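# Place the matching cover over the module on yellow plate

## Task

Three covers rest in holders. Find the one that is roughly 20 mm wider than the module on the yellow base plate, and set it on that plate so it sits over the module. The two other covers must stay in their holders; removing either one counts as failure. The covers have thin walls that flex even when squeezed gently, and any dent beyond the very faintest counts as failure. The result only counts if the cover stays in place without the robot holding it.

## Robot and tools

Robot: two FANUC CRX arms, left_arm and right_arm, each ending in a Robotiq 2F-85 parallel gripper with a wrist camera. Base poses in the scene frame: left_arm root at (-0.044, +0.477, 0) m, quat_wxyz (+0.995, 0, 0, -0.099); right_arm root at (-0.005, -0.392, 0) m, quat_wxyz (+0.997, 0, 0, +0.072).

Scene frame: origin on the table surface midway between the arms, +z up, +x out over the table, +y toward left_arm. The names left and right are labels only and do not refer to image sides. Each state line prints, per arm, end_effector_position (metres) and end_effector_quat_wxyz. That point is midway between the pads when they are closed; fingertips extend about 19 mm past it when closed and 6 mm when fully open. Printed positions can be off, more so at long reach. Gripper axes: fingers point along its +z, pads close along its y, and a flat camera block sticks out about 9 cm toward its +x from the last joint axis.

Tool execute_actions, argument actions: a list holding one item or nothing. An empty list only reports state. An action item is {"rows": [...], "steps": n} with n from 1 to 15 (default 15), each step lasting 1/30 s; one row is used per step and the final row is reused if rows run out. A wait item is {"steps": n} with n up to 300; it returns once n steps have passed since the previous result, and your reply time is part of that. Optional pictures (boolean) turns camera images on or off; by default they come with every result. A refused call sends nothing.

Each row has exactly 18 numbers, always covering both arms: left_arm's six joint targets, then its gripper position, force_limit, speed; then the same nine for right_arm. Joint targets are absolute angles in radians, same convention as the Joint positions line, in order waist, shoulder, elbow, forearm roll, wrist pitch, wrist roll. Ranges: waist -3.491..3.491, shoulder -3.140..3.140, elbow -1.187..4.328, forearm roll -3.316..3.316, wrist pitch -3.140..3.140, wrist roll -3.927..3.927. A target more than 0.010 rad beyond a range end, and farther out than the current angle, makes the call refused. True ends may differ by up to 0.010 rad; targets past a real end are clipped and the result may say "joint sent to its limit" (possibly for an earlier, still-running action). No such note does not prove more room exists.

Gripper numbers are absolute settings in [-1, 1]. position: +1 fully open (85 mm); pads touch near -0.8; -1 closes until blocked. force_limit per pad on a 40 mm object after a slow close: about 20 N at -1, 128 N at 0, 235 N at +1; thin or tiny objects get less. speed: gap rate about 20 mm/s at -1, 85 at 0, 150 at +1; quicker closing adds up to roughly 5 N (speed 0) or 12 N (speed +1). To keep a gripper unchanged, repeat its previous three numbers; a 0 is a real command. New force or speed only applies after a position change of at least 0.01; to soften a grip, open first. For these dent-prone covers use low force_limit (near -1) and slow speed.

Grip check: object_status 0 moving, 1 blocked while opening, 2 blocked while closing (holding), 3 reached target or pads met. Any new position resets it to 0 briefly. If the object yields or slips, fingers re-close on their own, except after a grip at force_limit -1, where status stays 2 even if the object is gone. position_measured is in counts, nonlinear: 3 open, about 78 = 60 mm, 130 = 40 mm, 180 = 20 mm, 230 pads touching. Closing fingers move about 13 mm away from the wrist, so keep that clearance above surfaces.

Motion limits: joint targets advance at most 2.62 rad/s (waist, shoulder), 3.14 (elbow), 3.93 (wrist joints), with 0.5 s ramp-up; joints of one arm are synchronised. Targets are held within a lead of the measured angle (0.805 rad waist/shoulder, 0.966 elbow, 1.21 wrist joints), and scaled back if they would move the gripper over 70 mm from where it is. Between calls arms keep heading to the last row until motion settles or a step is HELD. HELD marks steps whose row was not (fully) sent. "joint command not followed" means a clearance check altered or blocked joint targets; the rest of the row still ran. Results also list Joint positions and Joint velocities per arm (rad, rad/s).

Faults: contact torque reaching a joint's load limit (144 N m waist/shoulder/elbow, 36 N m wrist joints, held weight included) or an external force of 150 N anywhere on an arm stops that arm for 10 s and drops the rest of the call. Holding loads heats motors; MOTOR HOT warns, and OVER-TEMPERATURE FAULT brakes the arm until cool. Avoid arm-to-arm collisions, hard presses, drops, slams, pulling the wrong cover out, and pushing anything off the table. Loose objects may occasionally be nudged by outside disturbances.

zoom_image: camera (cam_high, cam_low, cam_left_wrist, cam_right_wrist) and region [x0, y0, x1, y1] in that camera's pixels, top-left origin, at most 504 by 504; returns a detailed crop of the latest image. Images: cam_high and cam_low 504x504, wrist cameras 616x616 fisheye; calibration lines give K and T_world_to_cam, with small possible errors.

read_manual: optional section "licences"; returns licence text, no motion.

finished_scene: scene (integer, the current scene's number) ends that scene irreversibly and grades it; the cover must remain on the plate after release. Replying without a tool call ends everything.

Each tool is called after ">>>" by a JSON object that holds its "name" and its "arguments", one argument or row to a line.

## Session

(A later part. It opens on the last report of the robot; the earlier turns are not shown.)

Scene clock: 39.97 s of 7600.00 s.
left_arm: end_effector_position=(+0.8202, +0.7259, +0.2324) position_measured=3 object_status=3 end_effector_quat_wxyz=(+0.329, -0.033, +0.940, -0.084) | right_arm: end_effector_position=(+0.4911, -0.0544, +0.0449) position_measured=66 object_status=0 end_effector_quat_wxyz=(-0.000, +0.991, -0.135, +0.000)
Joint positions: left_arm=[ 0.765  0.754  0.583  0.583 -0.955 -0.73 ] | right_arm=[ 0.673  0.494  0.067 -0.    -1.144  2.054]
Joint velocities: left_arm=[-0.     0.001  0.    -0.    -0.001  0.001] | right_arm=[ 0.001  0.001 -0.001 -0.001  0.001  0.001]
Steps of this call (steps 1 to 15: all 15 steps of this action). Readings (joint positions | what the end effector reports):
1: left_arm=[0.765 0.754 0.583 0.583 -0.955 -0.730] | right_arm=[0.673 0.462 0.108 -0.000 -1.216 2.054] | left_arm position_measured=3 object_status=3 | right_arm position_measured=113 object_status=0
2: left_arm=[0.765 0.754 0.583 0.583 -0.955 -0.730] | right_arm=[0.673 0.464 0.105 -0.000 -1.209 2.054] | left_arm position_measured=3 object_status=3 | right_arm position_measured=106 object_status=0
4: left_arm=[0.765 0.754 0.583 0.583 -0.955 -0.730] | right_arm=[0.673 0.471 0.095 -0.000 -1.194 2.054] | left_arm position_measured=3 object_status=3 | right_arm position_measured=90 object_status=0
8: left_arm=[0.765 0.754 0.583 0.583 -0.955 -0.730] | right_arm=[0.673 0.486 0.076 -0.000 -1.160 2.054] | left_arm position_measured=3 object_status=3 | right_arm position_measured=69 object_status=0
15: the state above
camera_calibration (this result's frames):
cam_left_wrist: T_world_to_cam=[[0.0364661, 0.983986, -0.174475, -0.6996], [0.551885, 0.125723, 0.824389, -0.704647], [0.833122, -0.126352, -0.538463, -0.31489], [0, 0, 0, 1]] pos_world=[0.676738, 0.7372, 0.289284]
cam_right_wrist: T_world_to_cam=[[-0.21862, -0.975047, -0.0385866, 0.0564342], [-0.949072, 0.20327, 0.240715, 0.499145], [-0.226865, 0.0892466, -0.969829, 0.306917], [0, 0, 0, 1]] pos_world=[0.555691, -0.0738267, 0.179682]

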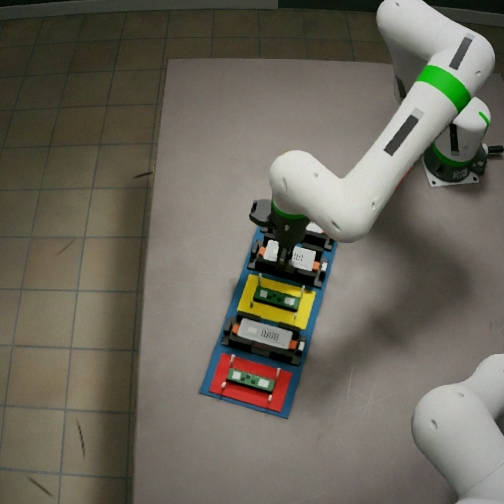

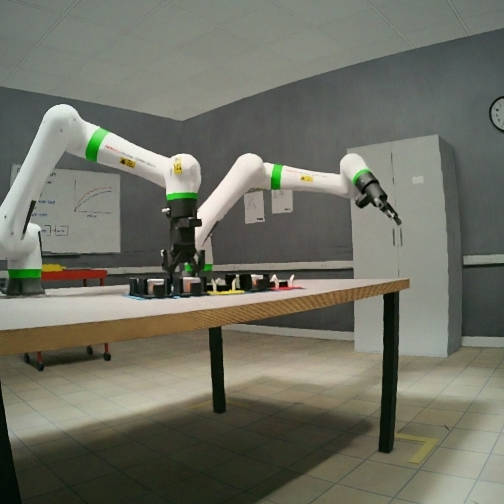

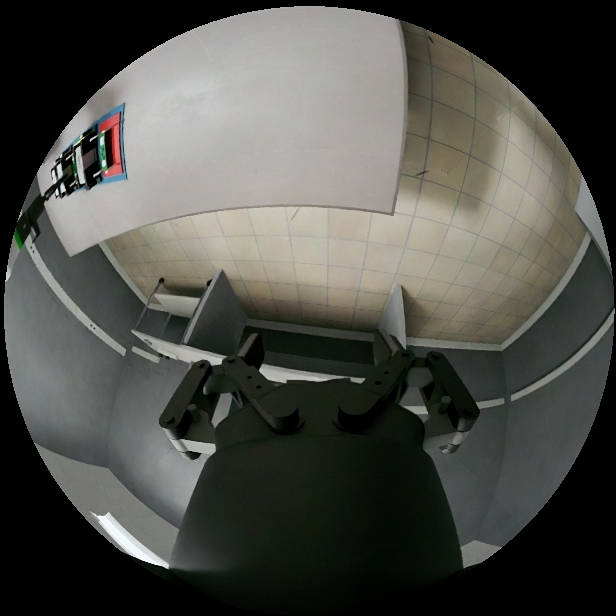

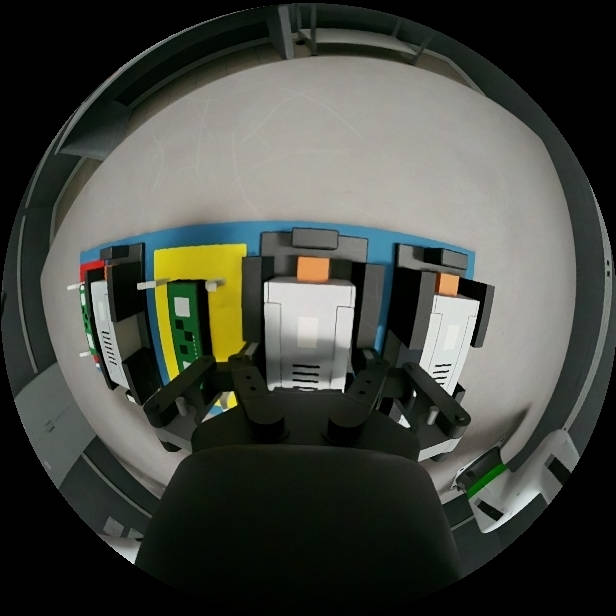

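>>> {"name": "execute_actions", "arguments": {
  "actions": [
    {"rows":[[0.765,0.754,0.583,0.583,-0.955,-0.73,1,-1,0,0.6732,0.4938,0.067,0,-1.144,2.054,-1,-0.72,-1]],"steps":15}
  ],
  "pictures": false
}}

>>> {"name": "execute_actions", "arguments": {
  "actions": [
    {"steps":35}
  ]
}}

>>> {"name": "zoom_image", "arguments": {
  "camera": "cam_right_wrist",
  "region": [180,200,450,450]
}}

Scene clock: 41.53 s of 7600.00 s.
left_arm: end_effector_position=(+0.8202, +0.7259, +0.2324) position_measured=3 object_status=3 end_effector_quat_wxyz=(+0.329, -0.033, +0.940, -0.084) | right_arm: end_effector_position=(+0.4911, -0.0544, +0.0448) position_measured=88 object_status=0 end_effector_quat_wxyz=(-0.000, +0.991, -0.135, +0.000)
Joint positions: left_arm=[ 0.765  0.754  0.583  0.583 -0.955 -0.73 ] | right_arm=[ 0.673  0.494  0.067  0.    -1.144  2.054]
Joint velocities: left_arm=[-0.     0.    -0.002 -0.001  0.001  0.   ] | right_arm=[ 0.     0.    -0.    -0.     0.    -0.001]
Steps of this call (steps 1 to 15: the robot went on to your last target; steps 16 to 32: nothing new was sent; steps 33 to 47: all 15 steps of this action). Readings (joint positions | what the end effector reports):
33: left_arm=[0.765 0.754 0.583 0.583 -0.955 -0.730] | right_arm=[0.673 0.494 0.067 -0.000 -1.144 2.054] | left_arm position_measured=3 object_status=3 | right_arm position_measured=66 object_status=0
34: left_arm=[0.765 0.754 0.583 0.583 -0.955 -0.730] | right_arm=[0.673 0.494 0.067 0.000 -1.144 2.054] | left_arm position_measured=3 object_status=3 | right_arm position_measured=67 object_status=0
36: left_arm=[0.765 0.754 0.583 0.583 -0.955 -0.730] | right_arm=[0.673 0.494 0.067 0.000 -1.144 2.054] | left_arm position_measured=3 object_status=3 | right_arm position_measured=69 object_status=0
40: left_arm=[0.765 0.754 0.583 0.583 -0.955 -0.730] | right_arm=[0.673 0.494 0.067 0.000 -1.144 2.054] | left_arm position_measured=3 object_status=3 | right_arm position_measured=76 object_status=0
47: the state above

Scene clock: 42.70 s of 7600.00 s.
left_arm: end_effector_position=(+0.8202, +0.7259, +0.2324) position_measured=3 object_status=3 end_effector_quat_wxyz=(+0.329, -0.033, +0.940, -0.084) | right_arm: end_effector_position=(+0.4911, -0.0545, +0.0448) position_measured=106 object_status=2 end_effector_quat_wxyz=(+0.000, +0.991, -0.135, -0.000)
Joint positions: left_arm=[ 0.765  0.754  0.583  0.583 -0.955 -0.73 ] | right_arm=[ 0.673  0.494  0.067  0.    -1.144  2.054]
Joint velocities: left_arm=[ 0.     0.     0.001  0.     0.    -0.   ] | right_arm=[-0.     0.    -0.     0.001  0.    -0.   ]
Steps of this call (steps 1 to 15: the robot went on to your last target; steps 16 to 35: nothing new was sent). Readings (joint positions | what the end effector reports):
1: left_arm=[0.765 0.754 0.583 0.583 -0.955 -0.730] | right_arm=[0.673 0.494 0.067 0.000 -1.144 2.054] | left_arm position_measured=3 object_status=3 | right_arm position_measured=90 object_status=0
2: left_arm=[0.765 0.754 0.583 0.583 -0.955 -0.730] | right_arm=[0.673 0.494 0.067 0.000 -1.144 2.054] | left_arm position_measured=3 object_status=3 | right_arm position_measured=91 object_status=0
4: left_arm=[0.765 0.754 0.583 0.583 -0.955 -0.730] | right_arm=[0.673 0.494 0.067 0.000 -1.144 2.054] | left_arm position_measured=3 object_status=3 | right_arm position_measured=95 object_status=0
8: left_arm=[0.765 0.754 0.583 0.583 -0.955 -0.730] | right_arm=[0.673 0.494 0.067 0.000 -1.144 2.054] | left_arm position_measured=3 object_status=3 | right_arm position_measured=100 object_status=0
35: the state above
All arms were judged still, so your last target was given up. Only a new action makes them travel on or press farther. Fingers that are still opening or closing keep moving.
camera_calibration (this result's frames):
cam_left_wrist: T_world_to_cam=[[0.0364661, 0.983986, -0.174475, -0.6996], [0.551885, 0.125723, 0.824388, -0.704647], [0.833122, -0.126352, -0.538463, -0.31489], [0, 0, 0, 1]] pos_world=[0.676738, 0.7372, 0.289284]
cam_right_wrist: T_world_to_cam=[[-0.21857, -0.975065, -0.0384109, 0.0563616], [-0.94907, 0.203259, 0.240733, 0.499155], [-0.226923, 0.0890717, -0.969831, 0.306856], [0, 0, 0, 1]] pos_world=[0.555685, -0.0738339, 0.1796]

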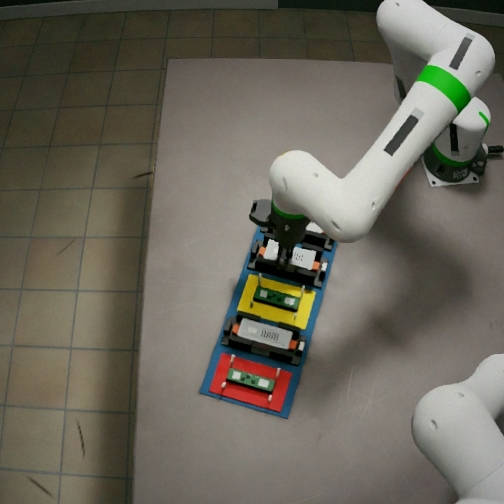

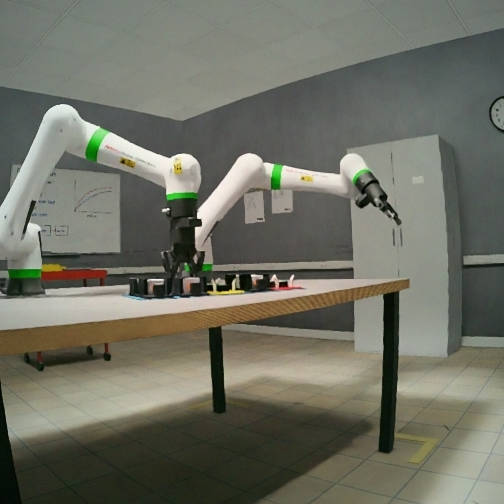

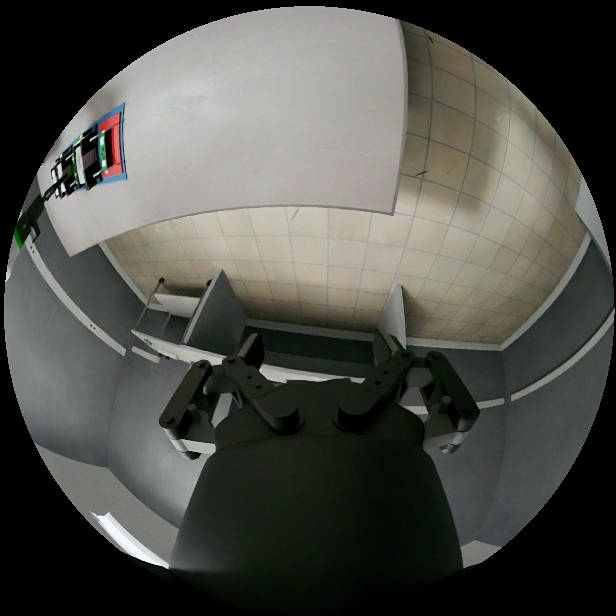

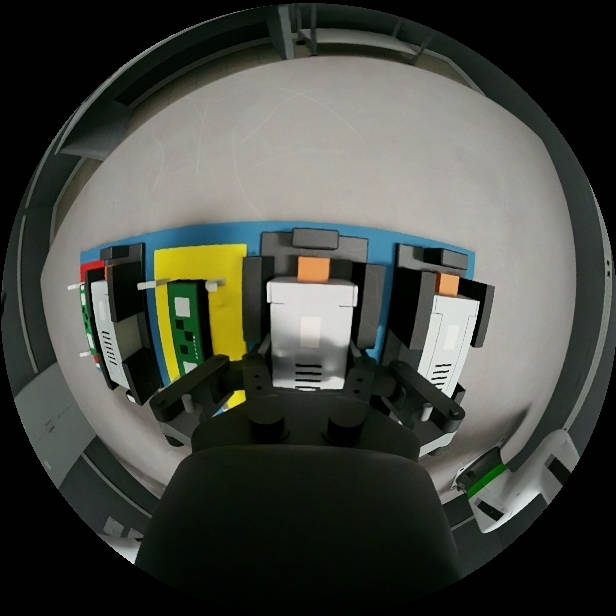

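Region (180, 200, 450, 450) of cam_right_wrist's 616x616 image, scaled by 1.867, with more detail than that image has; it fills the top 467 rows of this view, and the rest is white.

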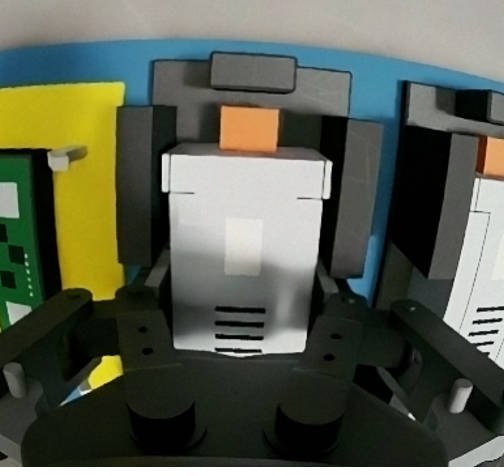

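>>> {"name": "execute_actions", "arguments": {
  "actions": [
    {"rows":[[0.765,0.754,0.583,0.583,-0.955,-0.73,1,-1,0,0.6732,0.491,0.0704,0,-1.150,2.054,-1,-0.72,-1],[0.765,0.754,0.583,0.583,-0.955,-0.73,1,-1,0,0.6732,0.491,0.0704,0,-1.150,2.054,-1,-0.72,-1],[0.765,0.754,0.583,0.583,-0.955,-0.73,1,-1,0,0.6732,0.491,0.0704,0,-1.150,2.054,-1,-0.72,-1],[0.765,0.754,0.583,0.583,-0.955,-0.73,1,-1,0,0.6732,0.4883,0.0736,0,-1.1556,2.054,-1,-0.72,-1],[0.765,0.754,0.583,0.583,-0.955,-0.73,1,-1,0,0.6732,0.4883,0.0736,0,-1.1556,2.054,-1,-0.72,-1],[0.765,0.754,0.583,0.583,-0.955,-0.73,1,-1,0,0.6732,0.4883,0.0736,0,-1.1556,2.054,-1,-0.72,-1],[0.765,0.754,0.583,0.583,-0.955,-0.73,1,-1,0,0.6732,0.4856,0.0768,0,-1.1614,2.054,-1,-0.72,-1],[0.765,0.754,0.583,0.583,-0.955,-0.73,1,-1,0,0.6732,0.4856,0.0768,0,-1.1614,2.054,-1,-0.72,-1],[0.765,0.754,0.583,0.583,-0.955,-0.73,1,-1,0,0.6732,0.4856,0.0768,0,-1.1614,2.054,-1,-0.72,-1],[0.765,0.754,0.583,0.583,-0.955,-0.73,1,-1,0,0.6732,0.483,0.080,0,-1.167,2.054,-1,-0.72,-1],[0.765,0.754,0.583,0.583,-0.955,-0.73,1,-1,0,0.6732,0.483,0.080,0,-1.167,2.054,-1,-0.72,-1],[0.765,0.754,0.583,0.583,-0.955,-0.73,1,-1,0,0.6732,0.480,0.0835,0,-1.173,2.054,-1,-0.72,-1]],"steps":15}
  ]
}}

>>> {"name": "zoom_image", "arguments": {
  "camera": "cam_right_wrist",
  "region": [180,200,450,450]
}}

>>> {"name": "zoom_image", "arguments": {
  "camera": "cam_low",
  "region": [140,240,240,310]
}}

Scene clock: 45.07 s of 7600.00 s.
left_arm: end_effector_position=(+0.8202, +0.7259, +0.2324) position_measured=3 object_status=3 end_effector_quat_wxyz=(+0.329, -0.033, +0.940, -0.084) | right_arm: end_effector_position=(+0.4916, -0.0541, +0.0591) position_measured=106 object_status=2 end_effector_quat_wxyz=(-0.001, +0.991, -0.135, +0.000)
Joint positions: left_arm=[ 0.765  0.754  0.583  0.583 -0.955 -0.73 ] | right_arm=[ 0.673  0.48   0.083  0.    -1.172  2.054]
Joint velocities: left_arm=[-0.    -0.    -0.     0.    -0.001 -0.   ] | right_arm=[ 0.    -0.005  0.008 -0.001 -0.014  0.   ]
Steps of this call (steps 1 to 56: nothing new was sent; steps 57 to 71: all 15 steps of this action). Readings (joint positions | what the end effector reports):
57: left_arm=[0.765 0.754 0.583 0.583 -0.955 -0.730] | right_arm=[0.673 0.494 0.067 -0.000 -1.144 2.054] | left_arm position_measured=3 object_status=3 | right_arm position_measured=106 object_status=2
58: left_arm=[0.765 0.754 0.583 0.583 -0.955 -0.730] | right_arm=[0.673 0.493 0.068 -0.000 -1.147 2.054] | left_arm position_measured=3 object_status=3 | right_arm position_measured=106 object_status=2
60: left_arm=[0.765 0.754 0.583 0.583 -0.955 -0.730] | right_arm=[0.673 0.492 0.070 -0.000 -1.150 2.054] | left_arm position_measured=3 object_status=3 | right_arm position_measured=106 object_status=2
64: left_arm=[0.765 0.754 0.583 0.583 -0.955 -0.730] | right_arm=[0.673 0.487 0.075 -0.000 -1.158 2.054] | left_arm position_measured=3 object_status=3 | right_arm position_measured=106 object_status=2
71: the state above
camera_calibration (this result's frames):
cam_left_wrist: T_world_to_cam=[[0.036466, 0.983986, -0.174475, -0.6996], [0.551885, 0.125723, 0.824389, -0.704647], [0.833123, -0.126352, -0.538463, -0.31489], [0, 0, 0, 1]] pos_world=[0.676738, 0.7372, 0.289284]
cam_right_wrist: T_world_to_cam=[[-0.218621, -0.975009, -0.0395245, 0.0574994], [-0.949271, 0.203119, 0.240059, 0.496218], [-0.226031, 0.0900015, -0.969953, 0.320367], [0, 0, 0, 1]] pos_world=[0.556028, -0.0735622, 0.193892]

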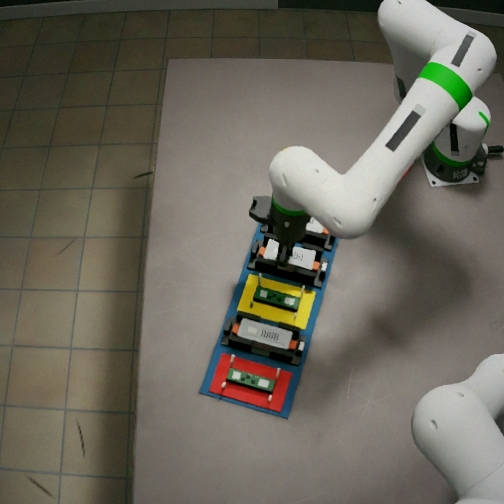

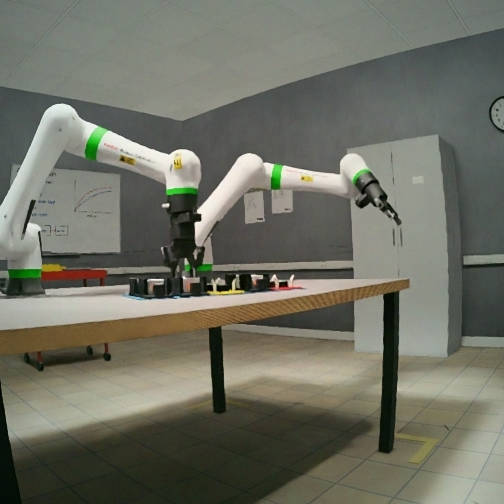

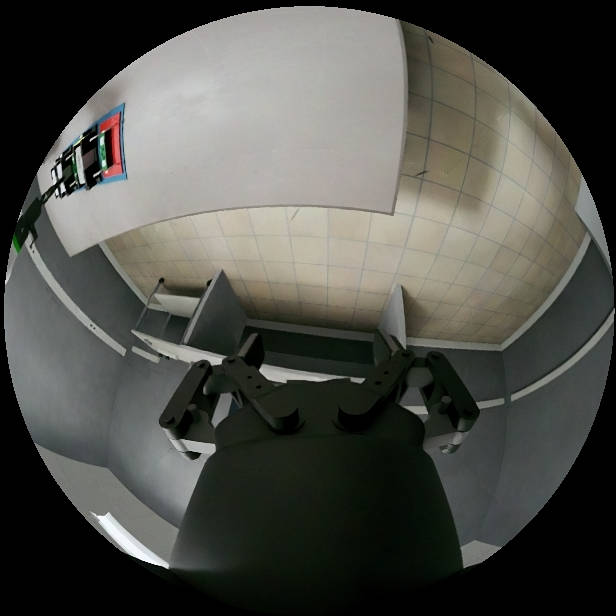

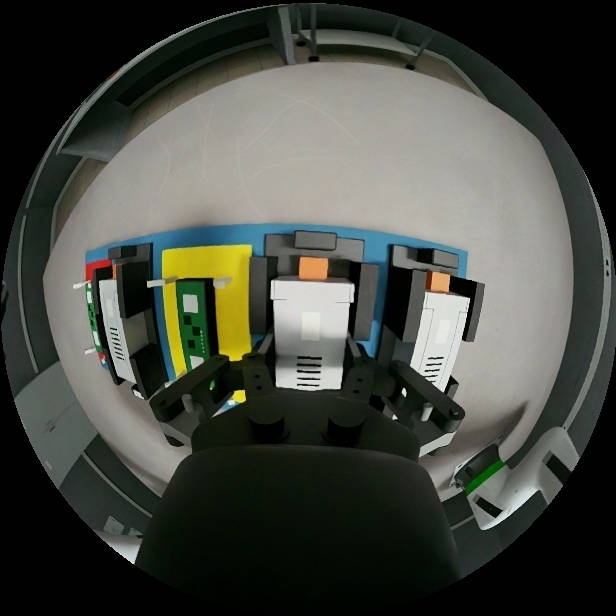

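Region (180, 200, 450, 450) of cam_right_wrist's 616x616 image, scaled by 1.867, with more detail than that image has; it fills the top 467 rows of this view, and the rest is white.

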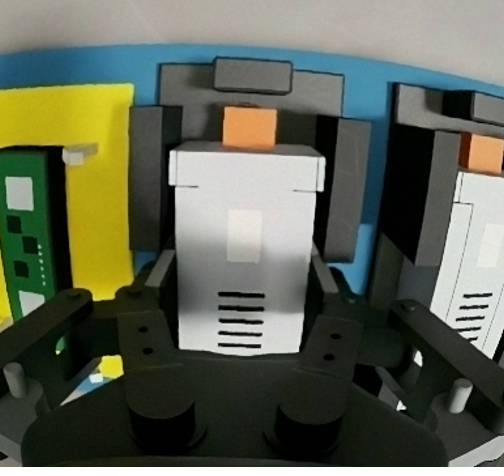

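Region (140, 240, 240, 310) of cam_low's 504x504 image, scaled by 5.040, with more detail than that image has; it fills the top 353 rows of this view, and the rest is white.

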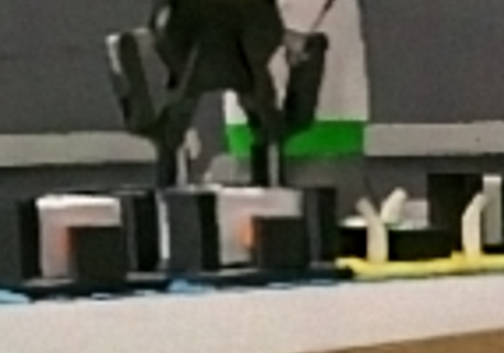

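>>> {"name": "zoom_image", "arguments": {
  "camera": "cam_high",
  "region": [215,225,345,375]
}}

Region (215, 225, 345, 375) of cam_high's 504x504 image, scaled by 3.360, with more detail than that image has; it fills the left 437 columns of this view, and the rest is white.

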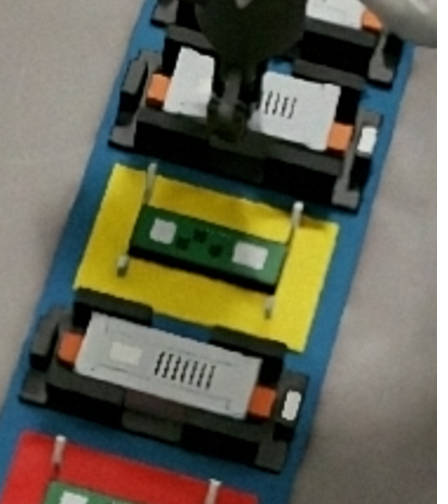

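>>> {"name": "execute_actions", "arguments": {
  "actions": [
    {"rows":[[0.765,0.754,0.583,0.583,-0.955,-0.73,1,-1,0,0.6732,0.480,0.0835,0,-1.173,2.054,0.5,-1,0]],"steps":15}
  ],
  "pictures": false
}}

>>> {"name": "execute_actions", "arguments": {
  "actions": [
    {"rows":[[0.765,0.754,0.583,0.583,-0.955,-0.73,1,-1,0,0.6732,0.487,0.075,0,-1.158,2.054,0.5,-1,0],[0.765,0.754,0.583,0.583,-0.955,-0.73,1,-1,0,0.6732,0.487,0.075,0,-1.158,2.054,0.5,-1,0],[0.765,0.754,0.583,0.583,-0.955,-0.73,1,-1,0,0.6732,0.487,0.075,0,-1.158,2.054,0.5,-1,0],[0.765,0.754,0.583,0.583,-0.955,-0.73,1,-1,0,0.6732,0.4938,0.067,0,-1.144,2.054,0.5,-1,0]],"steps":15}
  ],
  "pictures": false
}}

>>> {"name": "execute_actions", "arguments": {
  "actions": [
    {"rows":[[0.765,0.754,0.583,0.583,-0.955,-0.73,1,-1,0,0.6732,0.4938,0.067,0,-1.144,2.054,-1,-0.62,-1]],"steps":15}
  ],
  "pictures": false
}}

>>> {"name": "execute_actions", "arguments": {
  "actions": [
    {"steps":35}
  ],
  "pictures": false
}}

>>> {"name": "execute_actions", "arguments": {
  "actions": [
    {"rows":[[0.765,0.754,0.583,0.583,-0.955,-0.73,1,-1,0,0.6732,0.491,0.0704,0,-1.150,2.054,-1,-0.62,-1],[0.765,0.754,0.583,0.583,-0.955,-0.73,1,-1,0,0.6732,0.491,0.0704,0,-1.150,2.054,-1,-0.62,-1],[0.765,0.754,0.583,0.583,-0.955,-0.73,1,-1,0,0.6732,0.491,0.0704,0,-1.150,2.054,-1,-0.62,-1],[0.765,0.754,0.583,0.583,-0.955,-0.73,1,-1,0,0.6732,0.4883,0.0736,0,-1.1556,2.054,-1,-0.62,-1],[0.765,0.754,0.583,0.583,-0.955,-0.73,1,-1,0,0.6732,0.4883,0.0736,0,-1.1556,2.054,-1,-0.62,-1],[0.765,0.754,0.583,0.583,-0.955,-0.73,1,-1,0,0.6732,0.4883,0.0736,0,-1.1556,2.054,-1,-0.62,-1],[0.765,0.754,0.583,0.583,-0.955,-0.73,1,-1,0,0.6732,0.4856,0.0768,0,-1.1614,2.054,-1,-0.62,-1],[0.765,0.754,0.583,0.583,-0.955,-0.73,1,-1,0,0.6732,0.4856,0.0768,0,-1.1614,2.054,-1,-0.62,-1],[0.765,0.754,0.583,0.583,-0.955,-0.73,1,-1,0,0.6732,0.4856,0.0768,0,-1.1614,2.054,-1,-0.62,-1],[0.765,0.754,0.583,0.583,-0.955,-0.73,1,-1,0,0.6732,0.483,0.080,0,-1.167,2.054,-1,-0.62,-1],[0.765,0.754,0.583,0.583,-0.955,-0.73,1,-1,0,0.6732,0.483,0.080,0,-1.167,2.054,-1,-0.62,-1],[0.765,0.754,0.583,0.583,-0.955,-0.73,1,-1,0,0.6732,0.480,0.0835,0,-1.173,2.054,-1,-0.62,-1]],"steps":15}
  ]
}}

>>> {"name": "zoom_image", "arguments": {
  "camera": "cam_right_wrist",
  "region": [180,200,450,450]
}}

Scene clock: 48.93 s of 7600.00 s.
left_arm: end_effector_position=(+0.8202, +0.7259, +0.2324) position_measured=3 object_status=3 end_effector_quat_wxyz=(+0.329, -0.033, +0.940, -0.084) | right_arm: end_effector_position=(+0.4916, -0.0539, +0.0595) position_measured=66 object_status=0 end_effector_quat_wxyz=(-0.001, +0.991, -0.135, +0.000)
Joint positions: left_arm=[ 0.765  0.754  0.583  0.583 -0.955 -0.73 ] | right_arm=[ 0.673  0.48   0.084 -0.    -1.173  2.054]
Joint velocities: left_arm=[-0.    -0.001  0.    -0.001  0.001  0.   ] | right_arm=[ 0.001 -0.    -0.001  0.001 -0.     0.001]
Steps of this call (steps 1 to 15: the robot went on to your last target; steps 16 to 90: nothing new was sent; then 0.37 s passed at rest; steps 91 to 105: all 15 steps of this action). Readings (joint positions | what the end effector reports):
91: left_arm=[0.765 0.754 0.583 0.583 -0.955 -0.730] | right_arm=[0.673 0.480 0.084 -0.000 -1.173 2.054] | left_arm position_measured=3 object_status=3 | right_arm position_measured=106 object_status=0
92: left_arm=[0.765 0.754 0.583 0.583 -0.955 -0.730] | right_arm=[0.673 0.480 0.084 -0.000 -1.173 2.054] | left_arm position_measured=3 object_status=3 | right_arm position_measured=105 object_status=0
94: left_arm=[0.765 0.754 0.583 0.583 -0.955 -0.730] | right_arm=[0.673 0.480 0.084 -0.000 -1.173 2.054] | left_arm position_measured=3 object_status=3 | right_arm position_measured=94 object_status=0
98: left_arm=[0.765 0.754 0.583 0.583 -0.955 -0.730] | right_arm=[0.673 0.480 0.084 -0.000 -1.173 2.054] | left_arm position_measured=3 object_status=3 | right_arm position_measured=70 object_status=0
105: the state above

Scene clock: 49.43 s of 7600.00 s.
left_arm: end_effector_position=(+0.8202, +0.7259, +0.2324) position_measured=3 object_status=3 end_effector_quat_wxyz=(+0.329, -0.033, +0.940, -0.084) | right_arm: end_effector_position=(+0.4911, -0.0544, +0.0449) position_measured=66 object_status=3 end_effector_quat_wxyz=(-0.000, +0.991, -0.135, +0.000)
Joint positions: left_arm=[ 0.765  0.754  0.583  0.583 -0.955 -0.73 ] | right_arm=[ 0.673  0.494  0.067 -0.    -1.144  2.054]
Joint velocities: left_arm=[ 0.    -0.    -0.     0.    -0.001 -0.   ] | right_arm=[ 0.     0.    -0.     0.    -0.    -0.001]
Steps of this call (steps 1 to 15: all 15 steps of this action). Readings (joint positions | what the end effector reports):
1: left_arm=[0.765 0.754 0.583 0.583 -0.955 -0.730] | right_arm=[0.673 0.480 0.083 -0.000 -1.172 2.054] | left_arm position_measured=3 object_status=3 | right_arm position_measured=66 object_status=0
2: left_arm=[0.765 0.754 0.583 0.583 -0.955 -0.730] | right_arm=[0.673 0.482 0.081 -0.000 -1.167 2.054] | left_arm position_measured=3 object_status=3 | right_arm position_measured=66 object_status=0
4: left_arm=[0.765 0.754 0.583 0.583 -0.955 -0.730] | right_arm=[0.673 0.487 0.075 -0.000 -1.158 2.054] | left_arm position_measured=3 object_status=3 | right_arm position_measured=66 object_status=3
8: left_arm=[0.765 0.754 0.583 0.583 -0.955 -0.730] | right_arm=[0.673 0.494 0.067 -0.000 -1.145 2.054] | left_arm position_measured=3 object_status=3 | right_arm position_measured=66 object_status=3
15: the state above

Scene clock: 49.93 s of 7600.00 s.
left_arm: end_effector_position=(+0.8202, +0.7259, +0.2324) position_measured=3 object_status=3 end_effector_quat_wxyz=(+0.329, -0.033, +0.940, -0.084) | right_arm: end_effector_position=(+0.4911, -0.0545, +0.0448) position_measured=88 object_status=0 end_effector_quat_wxyz=(-0.000, +0.991, -0.135, -0.000)
Joint positions: left_arm=[ 0.765  0.754  0.583  0.583 -0.955 -0.73 ] | right_arm=[ 0.673  0.494  0.067 -0.    -1.144  2.054]
Joint velocities: left_arm=[-0.001 -0.    -0.001  0.001 -0.001 -0.001] | right_arm=[-0.    -0.     0.     0.    -0.     0.001]
Steps of this call (steps 1 to 15: all 15 steps of this action). Readings (joint positions | what the end effector reports):
1: left_arm=[0.765 0.754 0.583 0.583 -0.955 -0.730] | right_arm=[0.673 0.494 0.067 -0.000 -1.144 2.054] | left_arm position_measured=3 object_status=3 | right_arm position_measured=66 object_status=0
2: left_arm=[0.765 0.754 0.583 0.583 -0.955 -0.730] | right_arm=[0.673 0.494 0.067 -0.000 -1.144 2.054] | left_arm position_measured=3 object_status=3 | right_arm position_measured=67 object_status=0
4: left_arm=[0.765 0.754 0.583 0.583 -0.955 -0.730] | right_arm=[0.673 0.494 0.067 -0.000 -1.144 2.054] | left_arm position_measured=3 object_status=3 | right_arm position_measured=69 object_status=0
8: left_arm=[0.765 0.754 0.583 0.583 -0.955 -0.730] | right_arm=[0.673 0.494 0.067 -0.000 -1.144 2.054] | left_arm position_measured=3 object_status=3 | right_arm position_measured=76 object_status=0
15: the state above

Scene clock: 51.10 s of 7600.00 s.
left_arm: end_effector_position=(+0.8202, +0.7259, +0.2324) position_measured=3 object_status=3 end_effector_quat_wxyz=(+0.329, -0.033, +0.940, -0.084) | right_arm: end_effector_position=(+0.4911, -0.0545, +0.0448) position_measured=109 object_status=2 end_effector_quat_wxyz=(-0.000, +0.991, -0.135, +0.000)
Joint positions: left_arm=[ 0.765  0.754  0.583  0.583 -0.955 -0.73 ] | right_arm=[ 0.673  0.494  0.067  0.    -1.144  2.054]
Joint velocities: left_arm=[ 0.    -0.    -0.001 -0.001 -0.    -0.   ] | right_arm=[-0.    -0.    -0.    -0.    -0.     0.001]
Steps of this call (steps 1 to 15: the robot went on to your last target; steps 16 to 35: nothing new was sent). Readings (joint positions | what the end effector reports):
1: left_arm=[0.765 0.754 0.583 0.583 -0.955 -0.730] | right_arm=[0.673 0.494 0.067 -0.000 -1.144 2.054] | left_arm position_measured=3 object_status=3 | right_arm position_measured=90 object_status=0
2: left_arm=[0.765 0.754 0.583 0.583 -0.955 -0.730] | right_arm=[0.673 0.494 0.067 -0.000 -1.144 2.054] | left_arm position_measured=3 object_status=3 | right_arm position_measured=92 object_status=0
4: left_arm=[0.765 0.754 0.583 0.583 -0.955 -0.730] | right_arm=[0.673 0.494 0.067 -0.000 -1.144 2.054] | left_arm position_measured=3 object_status=3 | right_arm position_measured=95 object_status=0
8: left_arm=[0.765 0.754 0.583 0.583 -0.955 -0.730] | right_arm=[0.673 0.494 0.067 -0.000 -1.144 2.054] | left_arm position_measured=3 object_status=3 | right_arm position_measured=101 object_status=0
35: the state above
All arms were judged still, so your last target was given up. Only a new action makes them travel on or press farther. Fingers that are still opening or closing keep moving.

Scene clock: 51.60 s of 7600.00 s.
left_arm: end_effector_position=(+0.8202, +0.7259, +0.2324) position_measured=3 object_status=3 end_effector_quat_wxyz=(+0.329, -0.033, +0.940, -0.084) | right_arm: end_effector_position=(+0.4916, -0.0540, +0.0591) position_measured=109 object_status=2 end_effector_quat_wxyz=(-0.001, +0.991, -0.135, +0.000)
Joint positions: left_arm=[ 0.765  0.754  0.583  0.583 -0.955 -0.73 ] | right_arm=[ 0.673  0.48   0.083 -0.    -1.172  2.054]
Joint velocities: left_arm=[-0.     0.    -0.001  0.     0.002  0.   ] | right_arm=[-0.    -0.005  0.007  0.    -0.014  0.   ]
Steps of this call (steps 1 to 15: all 15 steps of this action). Readings (joint positions | what the end effector reports):
1: left_arm=[0.765 0.754 0.583 0.583 -0.955 -0.730] | right_arm=[0.673 0.494 0.067 0.000 -1.145 2.054] | left_arm position_measured=3 object_status=3 | right_arm position_measured=109 object_status=2
2: left_arm=[0.765 0.754 0.583 0.583 -0.955 -0.730] | right_arm=[0.673 0.493 0.068 0.000 -1.147 2.054] | left_arm position_measured=3 object_status=3 | right_arm position_measured=109 object_status=2
4: left_arm=[0.765 0.754 0.583 0.583 -0.955 -0.730] | right_arm=[0.673 0.492 0.070 0.000 -1.150 2.054] | left_arm position_measured=3 object_status=3 | right_arm position_measured=109 object_status=2
8: left_arm=[0.765 0.754 0.583 0.583 -0.955 -0.730] | right_arm=[0.673 0.487 0.075 -0.000 -1.158 2.054] | left_arm position_measured=3 object_status=3 | right_arm position_measured=109 object_status=2
15: the state above
camera_calibration (this result's frames):
cam_left_wrist: T_world_to_cam=[[0.0364663, 0.983986, -0.174475, -0.6996], [0.551885, 0.125723, 0.824389, -0.704647], [0.833122, -0.126352, -0.538463, -0.31489], [0, 0, 0, 1]] pos_world=[0.676738, 0.7372, 0.289284]
cam_right_wrist: T_world_to_cam=[[-0.218564, -0.975018, -0.0396182, 0.0575376], [-0.949284, 0.203041, 0.240071, 0.496176], [-0.22603, 0.0900798, -0.969947, 0.320366], [0, 0, 0, 1]] pos_world=[0.556, -0.0735022, 0.1939]

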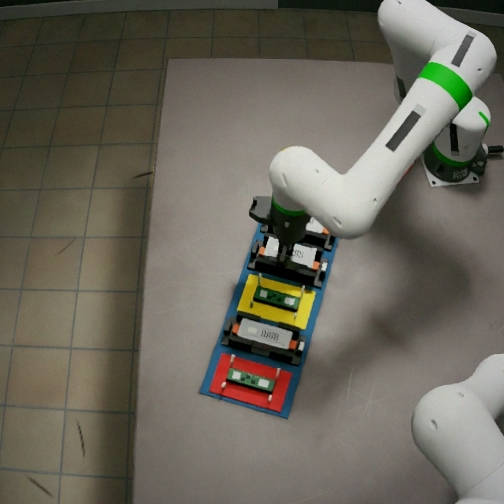

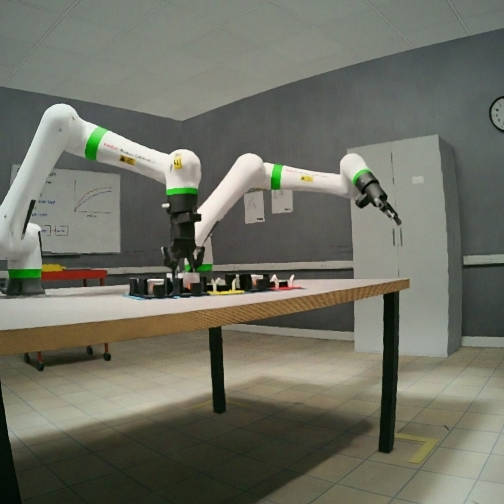

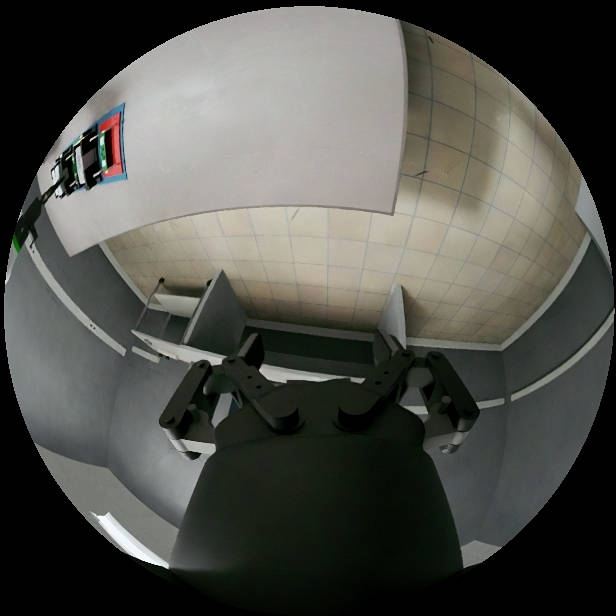

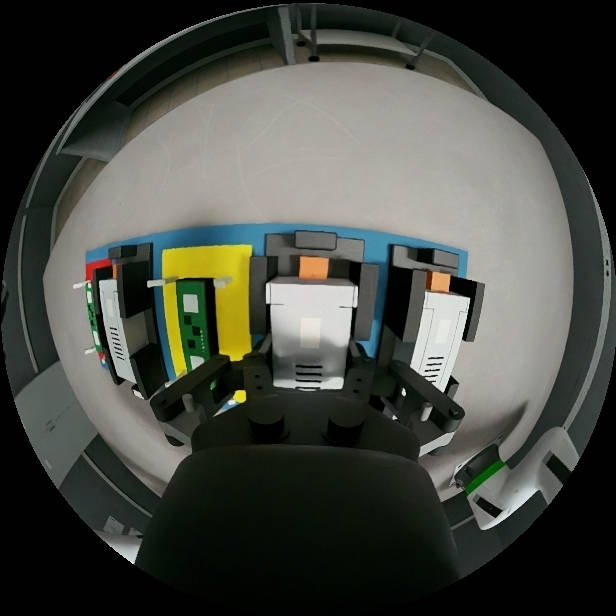

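Region (180, 200, 450, 450) of cam_right_wrist's 616x616 image, scaled by 1.867, with more detail than that image has; it fills the top 467 rows of this view, and the rest is white.

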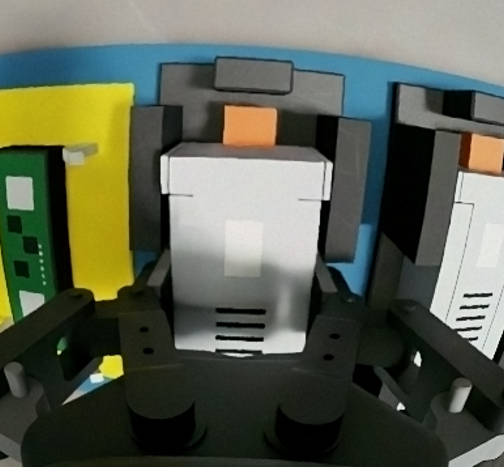

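Now it rises with the gripper. Continue.

>>> {"name": "execute_actions", "arguments": {
  "actions": [
    {"rows":[[0.765,0.754,0.583,0.583,-0.955,-0.73,1,-1,0,0.6732,0.4775,0.087,0,-1.1795,2.054,-1,-0.62,-1],[0.765,0.754,0.583,0.583,-0.955,-0.73,1,-1,0,0.6732,0.4775,0.087,0,-1.1795,2.054,-1,-0.62,-1],[0.765,0.754,0.583,0.583,-0.955,-0.73,1,-1,0,0.6732,0.475,0.0905,0,-1.1855,2.054,-1,-0.62,-1],[0.765,0.754,0.583,0.583,-0.955,-0.73,1,-1,0,0.6732,0.475,0.0905,0,-1.1855,2.054,-1,-0.62,-1],[0.765,0.754,0.583,0.583,-0.955,-0.73,1,-1,0,0.6732,0.472,0.094,0,-1.192,2.054,-1,-0.62,-1],[0.765,0.754,0.583,0.583,-0.955,-0.73,1,-1,0,0.6732,0.472,0.094,0,-1.192,2.054,-1,-0.62,-1],[0.765,0.754,0.583,0.583,-0.955,-0.73,1,-1,0,0.6732,0.468,0.099,0,-1.201,2.054,-1,-0.62,-1],[0.765,0.754,0.583,0.583,-0.955,-0.73,1,-1,0,0.6732,0.468,0.099,0,-1.201,2.054,-1,-0.62,-1],[0.765,0.754,0.583,0.583,-0.955,-0.73,1,-1,0,0.6732,0.465,0.1035,0,-1.209,2.054,-1,-0.62,-1],[0.765,0.754,0.583,0.583,-0.955,-0.73,1,-1,0,0.6732,0.465,0.1035,0,-1.209,2.054,-1,-0.62,-1],[0.765,0.754,0.583,0.583,-0.955,-0.73,1,-1,0,0.6732,0.462,0.108,0,-1.217,2.054,-1,-0.62,-1],[0.765,0.754,0.583,0.583,-0.955,-0.73,1,-1,0,0.6732,0.462,0.108,0,-1.217,2.054,-1,-0.62,-1],[0.765,0.754,0.583,0.583,-0.955,-0.73,1,-1,0,0.6732,0.4575,0.114,0,-1.227,2.054,-1,-0.62,-1],[0.765,0.754,0.583,0.583,-0.955,-0.73,1,-1,0,0.6732,0.4575,0.114,0,-1.227,2.054,-1,-0.62,-1],[0.765,0.754,0.583,0.583,-0.955,-0.73,1,-1,0,0.6732,0.453,0.1197,0,-1.2375,2.054,-1,-0.62,-1]],"steps":15}
  ]
}}

>>> {"name": "zoom_image", "arguments": {
  "camera": "cam_low",
  "region": [120,210,260,310]
}}

Scene clock: 54.03 s of 7600.00 s.
left_arm: end_effector_position=(+0.8202, +0.7259, +0.2324) position_measured=3 object_status=3 end_effector_quat_wxyz=(+0.329, -0.033, +0.940, -0.084) | right_arm: end_effector_position=(+0.4914, -0.0542, +0.0839) position_measured=109 object_status=2 end_effector_quat_wxyz=(-0.000, +0.991, -0.135, +0.000)
Joint positions: left_arm=[ 0.765  0.754  0.583  0.583 -0.955 -0.73 ] | right_arm=[ 0.673  0.458  0.113  0.    -1.225  2.054]
Joint velocities: left_arm=[ 0.001 -0.001  0.    -0.001  0.    -0.   ] | right_arm=[-0.    -0.063  0.081 -0.    -0.145 -0.001]
Steps of this call (steps 1 to 15: the robot went on to your last target; steps 16 to 58: nothing new was sent; steps 59 to 73: all 15 steps of this action). Readings (joint positions | what the end effector reports):
59: left_arm=[0.765 0.754 0.583 0.583 -0.955 -0.730] | right_arm=[0.673 0.480 0.084 -0.000 -1.174 2.054] | left_arm position_measured=3 object_status=3 | right_arm position_measured=109 object_status=2
60: left_arm=[0.765 0.754 0.583 0.583 -0.955 -0.730] | right_arm=[0.673 0.479 0.085 -0.000 -1.176 2.054] | left_arm position_measured=3 object_status=3 | right_arm position_measured=109 object_status=2
62: left_arm=[0.765 0.754 0.583 0.583 -0.955 -0.730] | right_arm=[0.673 0.477 0.088 -0.000 -1.182 2.054] | left_arm position_measured=3 object_status=3 | right_arm position_measured=109 object_status=2
66: left_arm=[0.765 0.754 0.583 0.583 -0.955 -0.730] | right_arm=[0.673 0.470 0.096 0.000 -1.196 2.054] | left_arm position_measured=3 object_status=3 | right_arm position_measured=109 object_status=2
73: the state above
camera_calibration (this result's frames):
cam_left_wrist: T_world_to_cam=[[0.0364661, 0.983986, -0.174475, -0.6996], [0.551885, 0.125723, 0.824388, -0.704647], [0.833122, -0.126352, -0.538463, -0.31489], [0, 0, 0, 1]] pos_world=[0.676738, 0.7372, 0.289284]
cam_right_wrist: T_world_to_cam=[[-0.218565, -0.97505, -0.0388093, 0.0582128], [-0.94915, 0.203188, 0.240477, 0.490008], [-0.226591, 0.0893957, -0.969879, 0.344651], [0, 0, 0, 1]] pos_world=[0.555909, -0.0736137, 0.218693]

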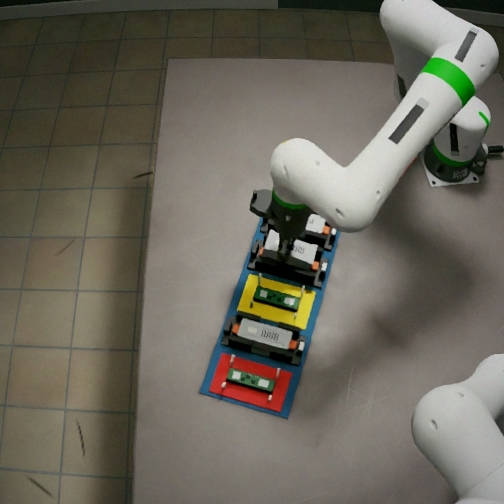

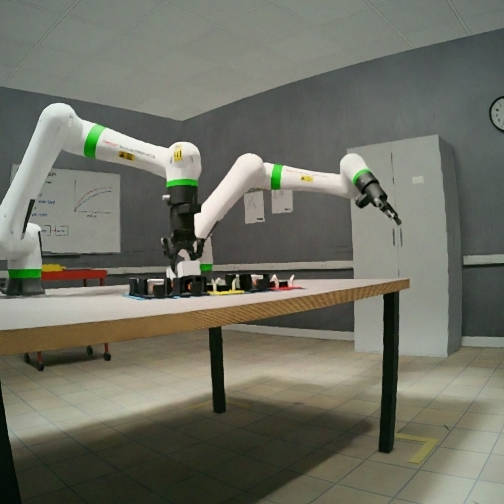

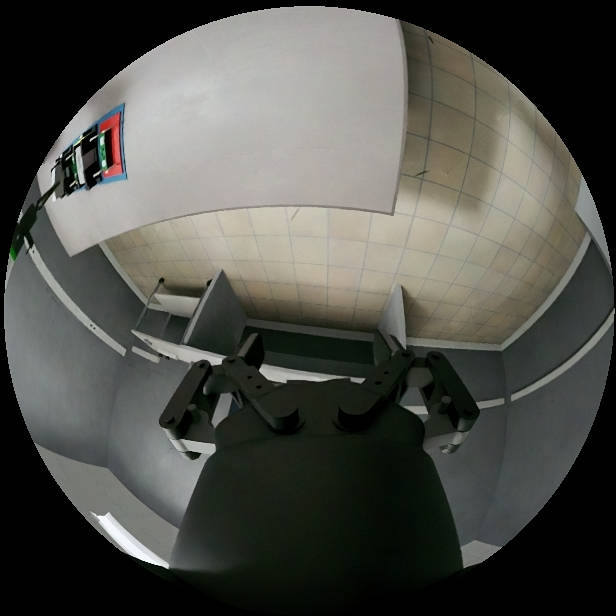

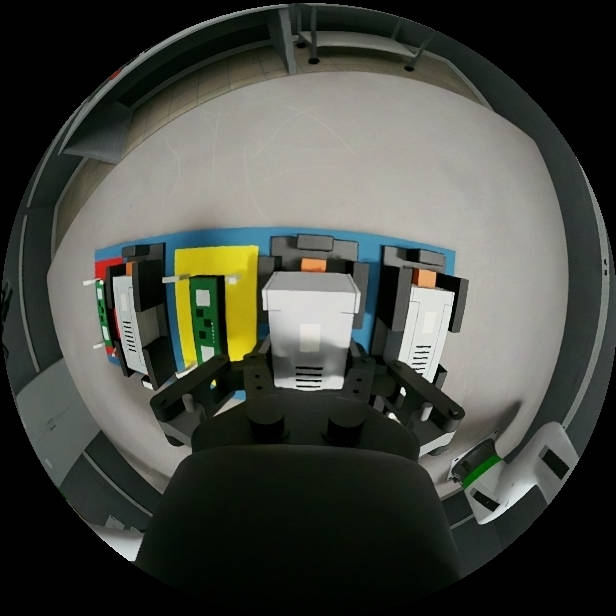

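Region (120, 210, 260, 310) of cam_low's 504x504 image, scaled by 3.600, with more detail than that image has; it fills the top 360 rows of this view, and the rest is white.

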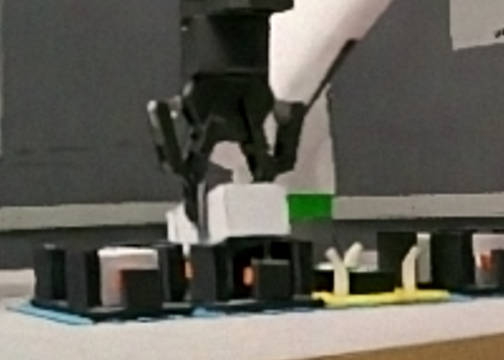

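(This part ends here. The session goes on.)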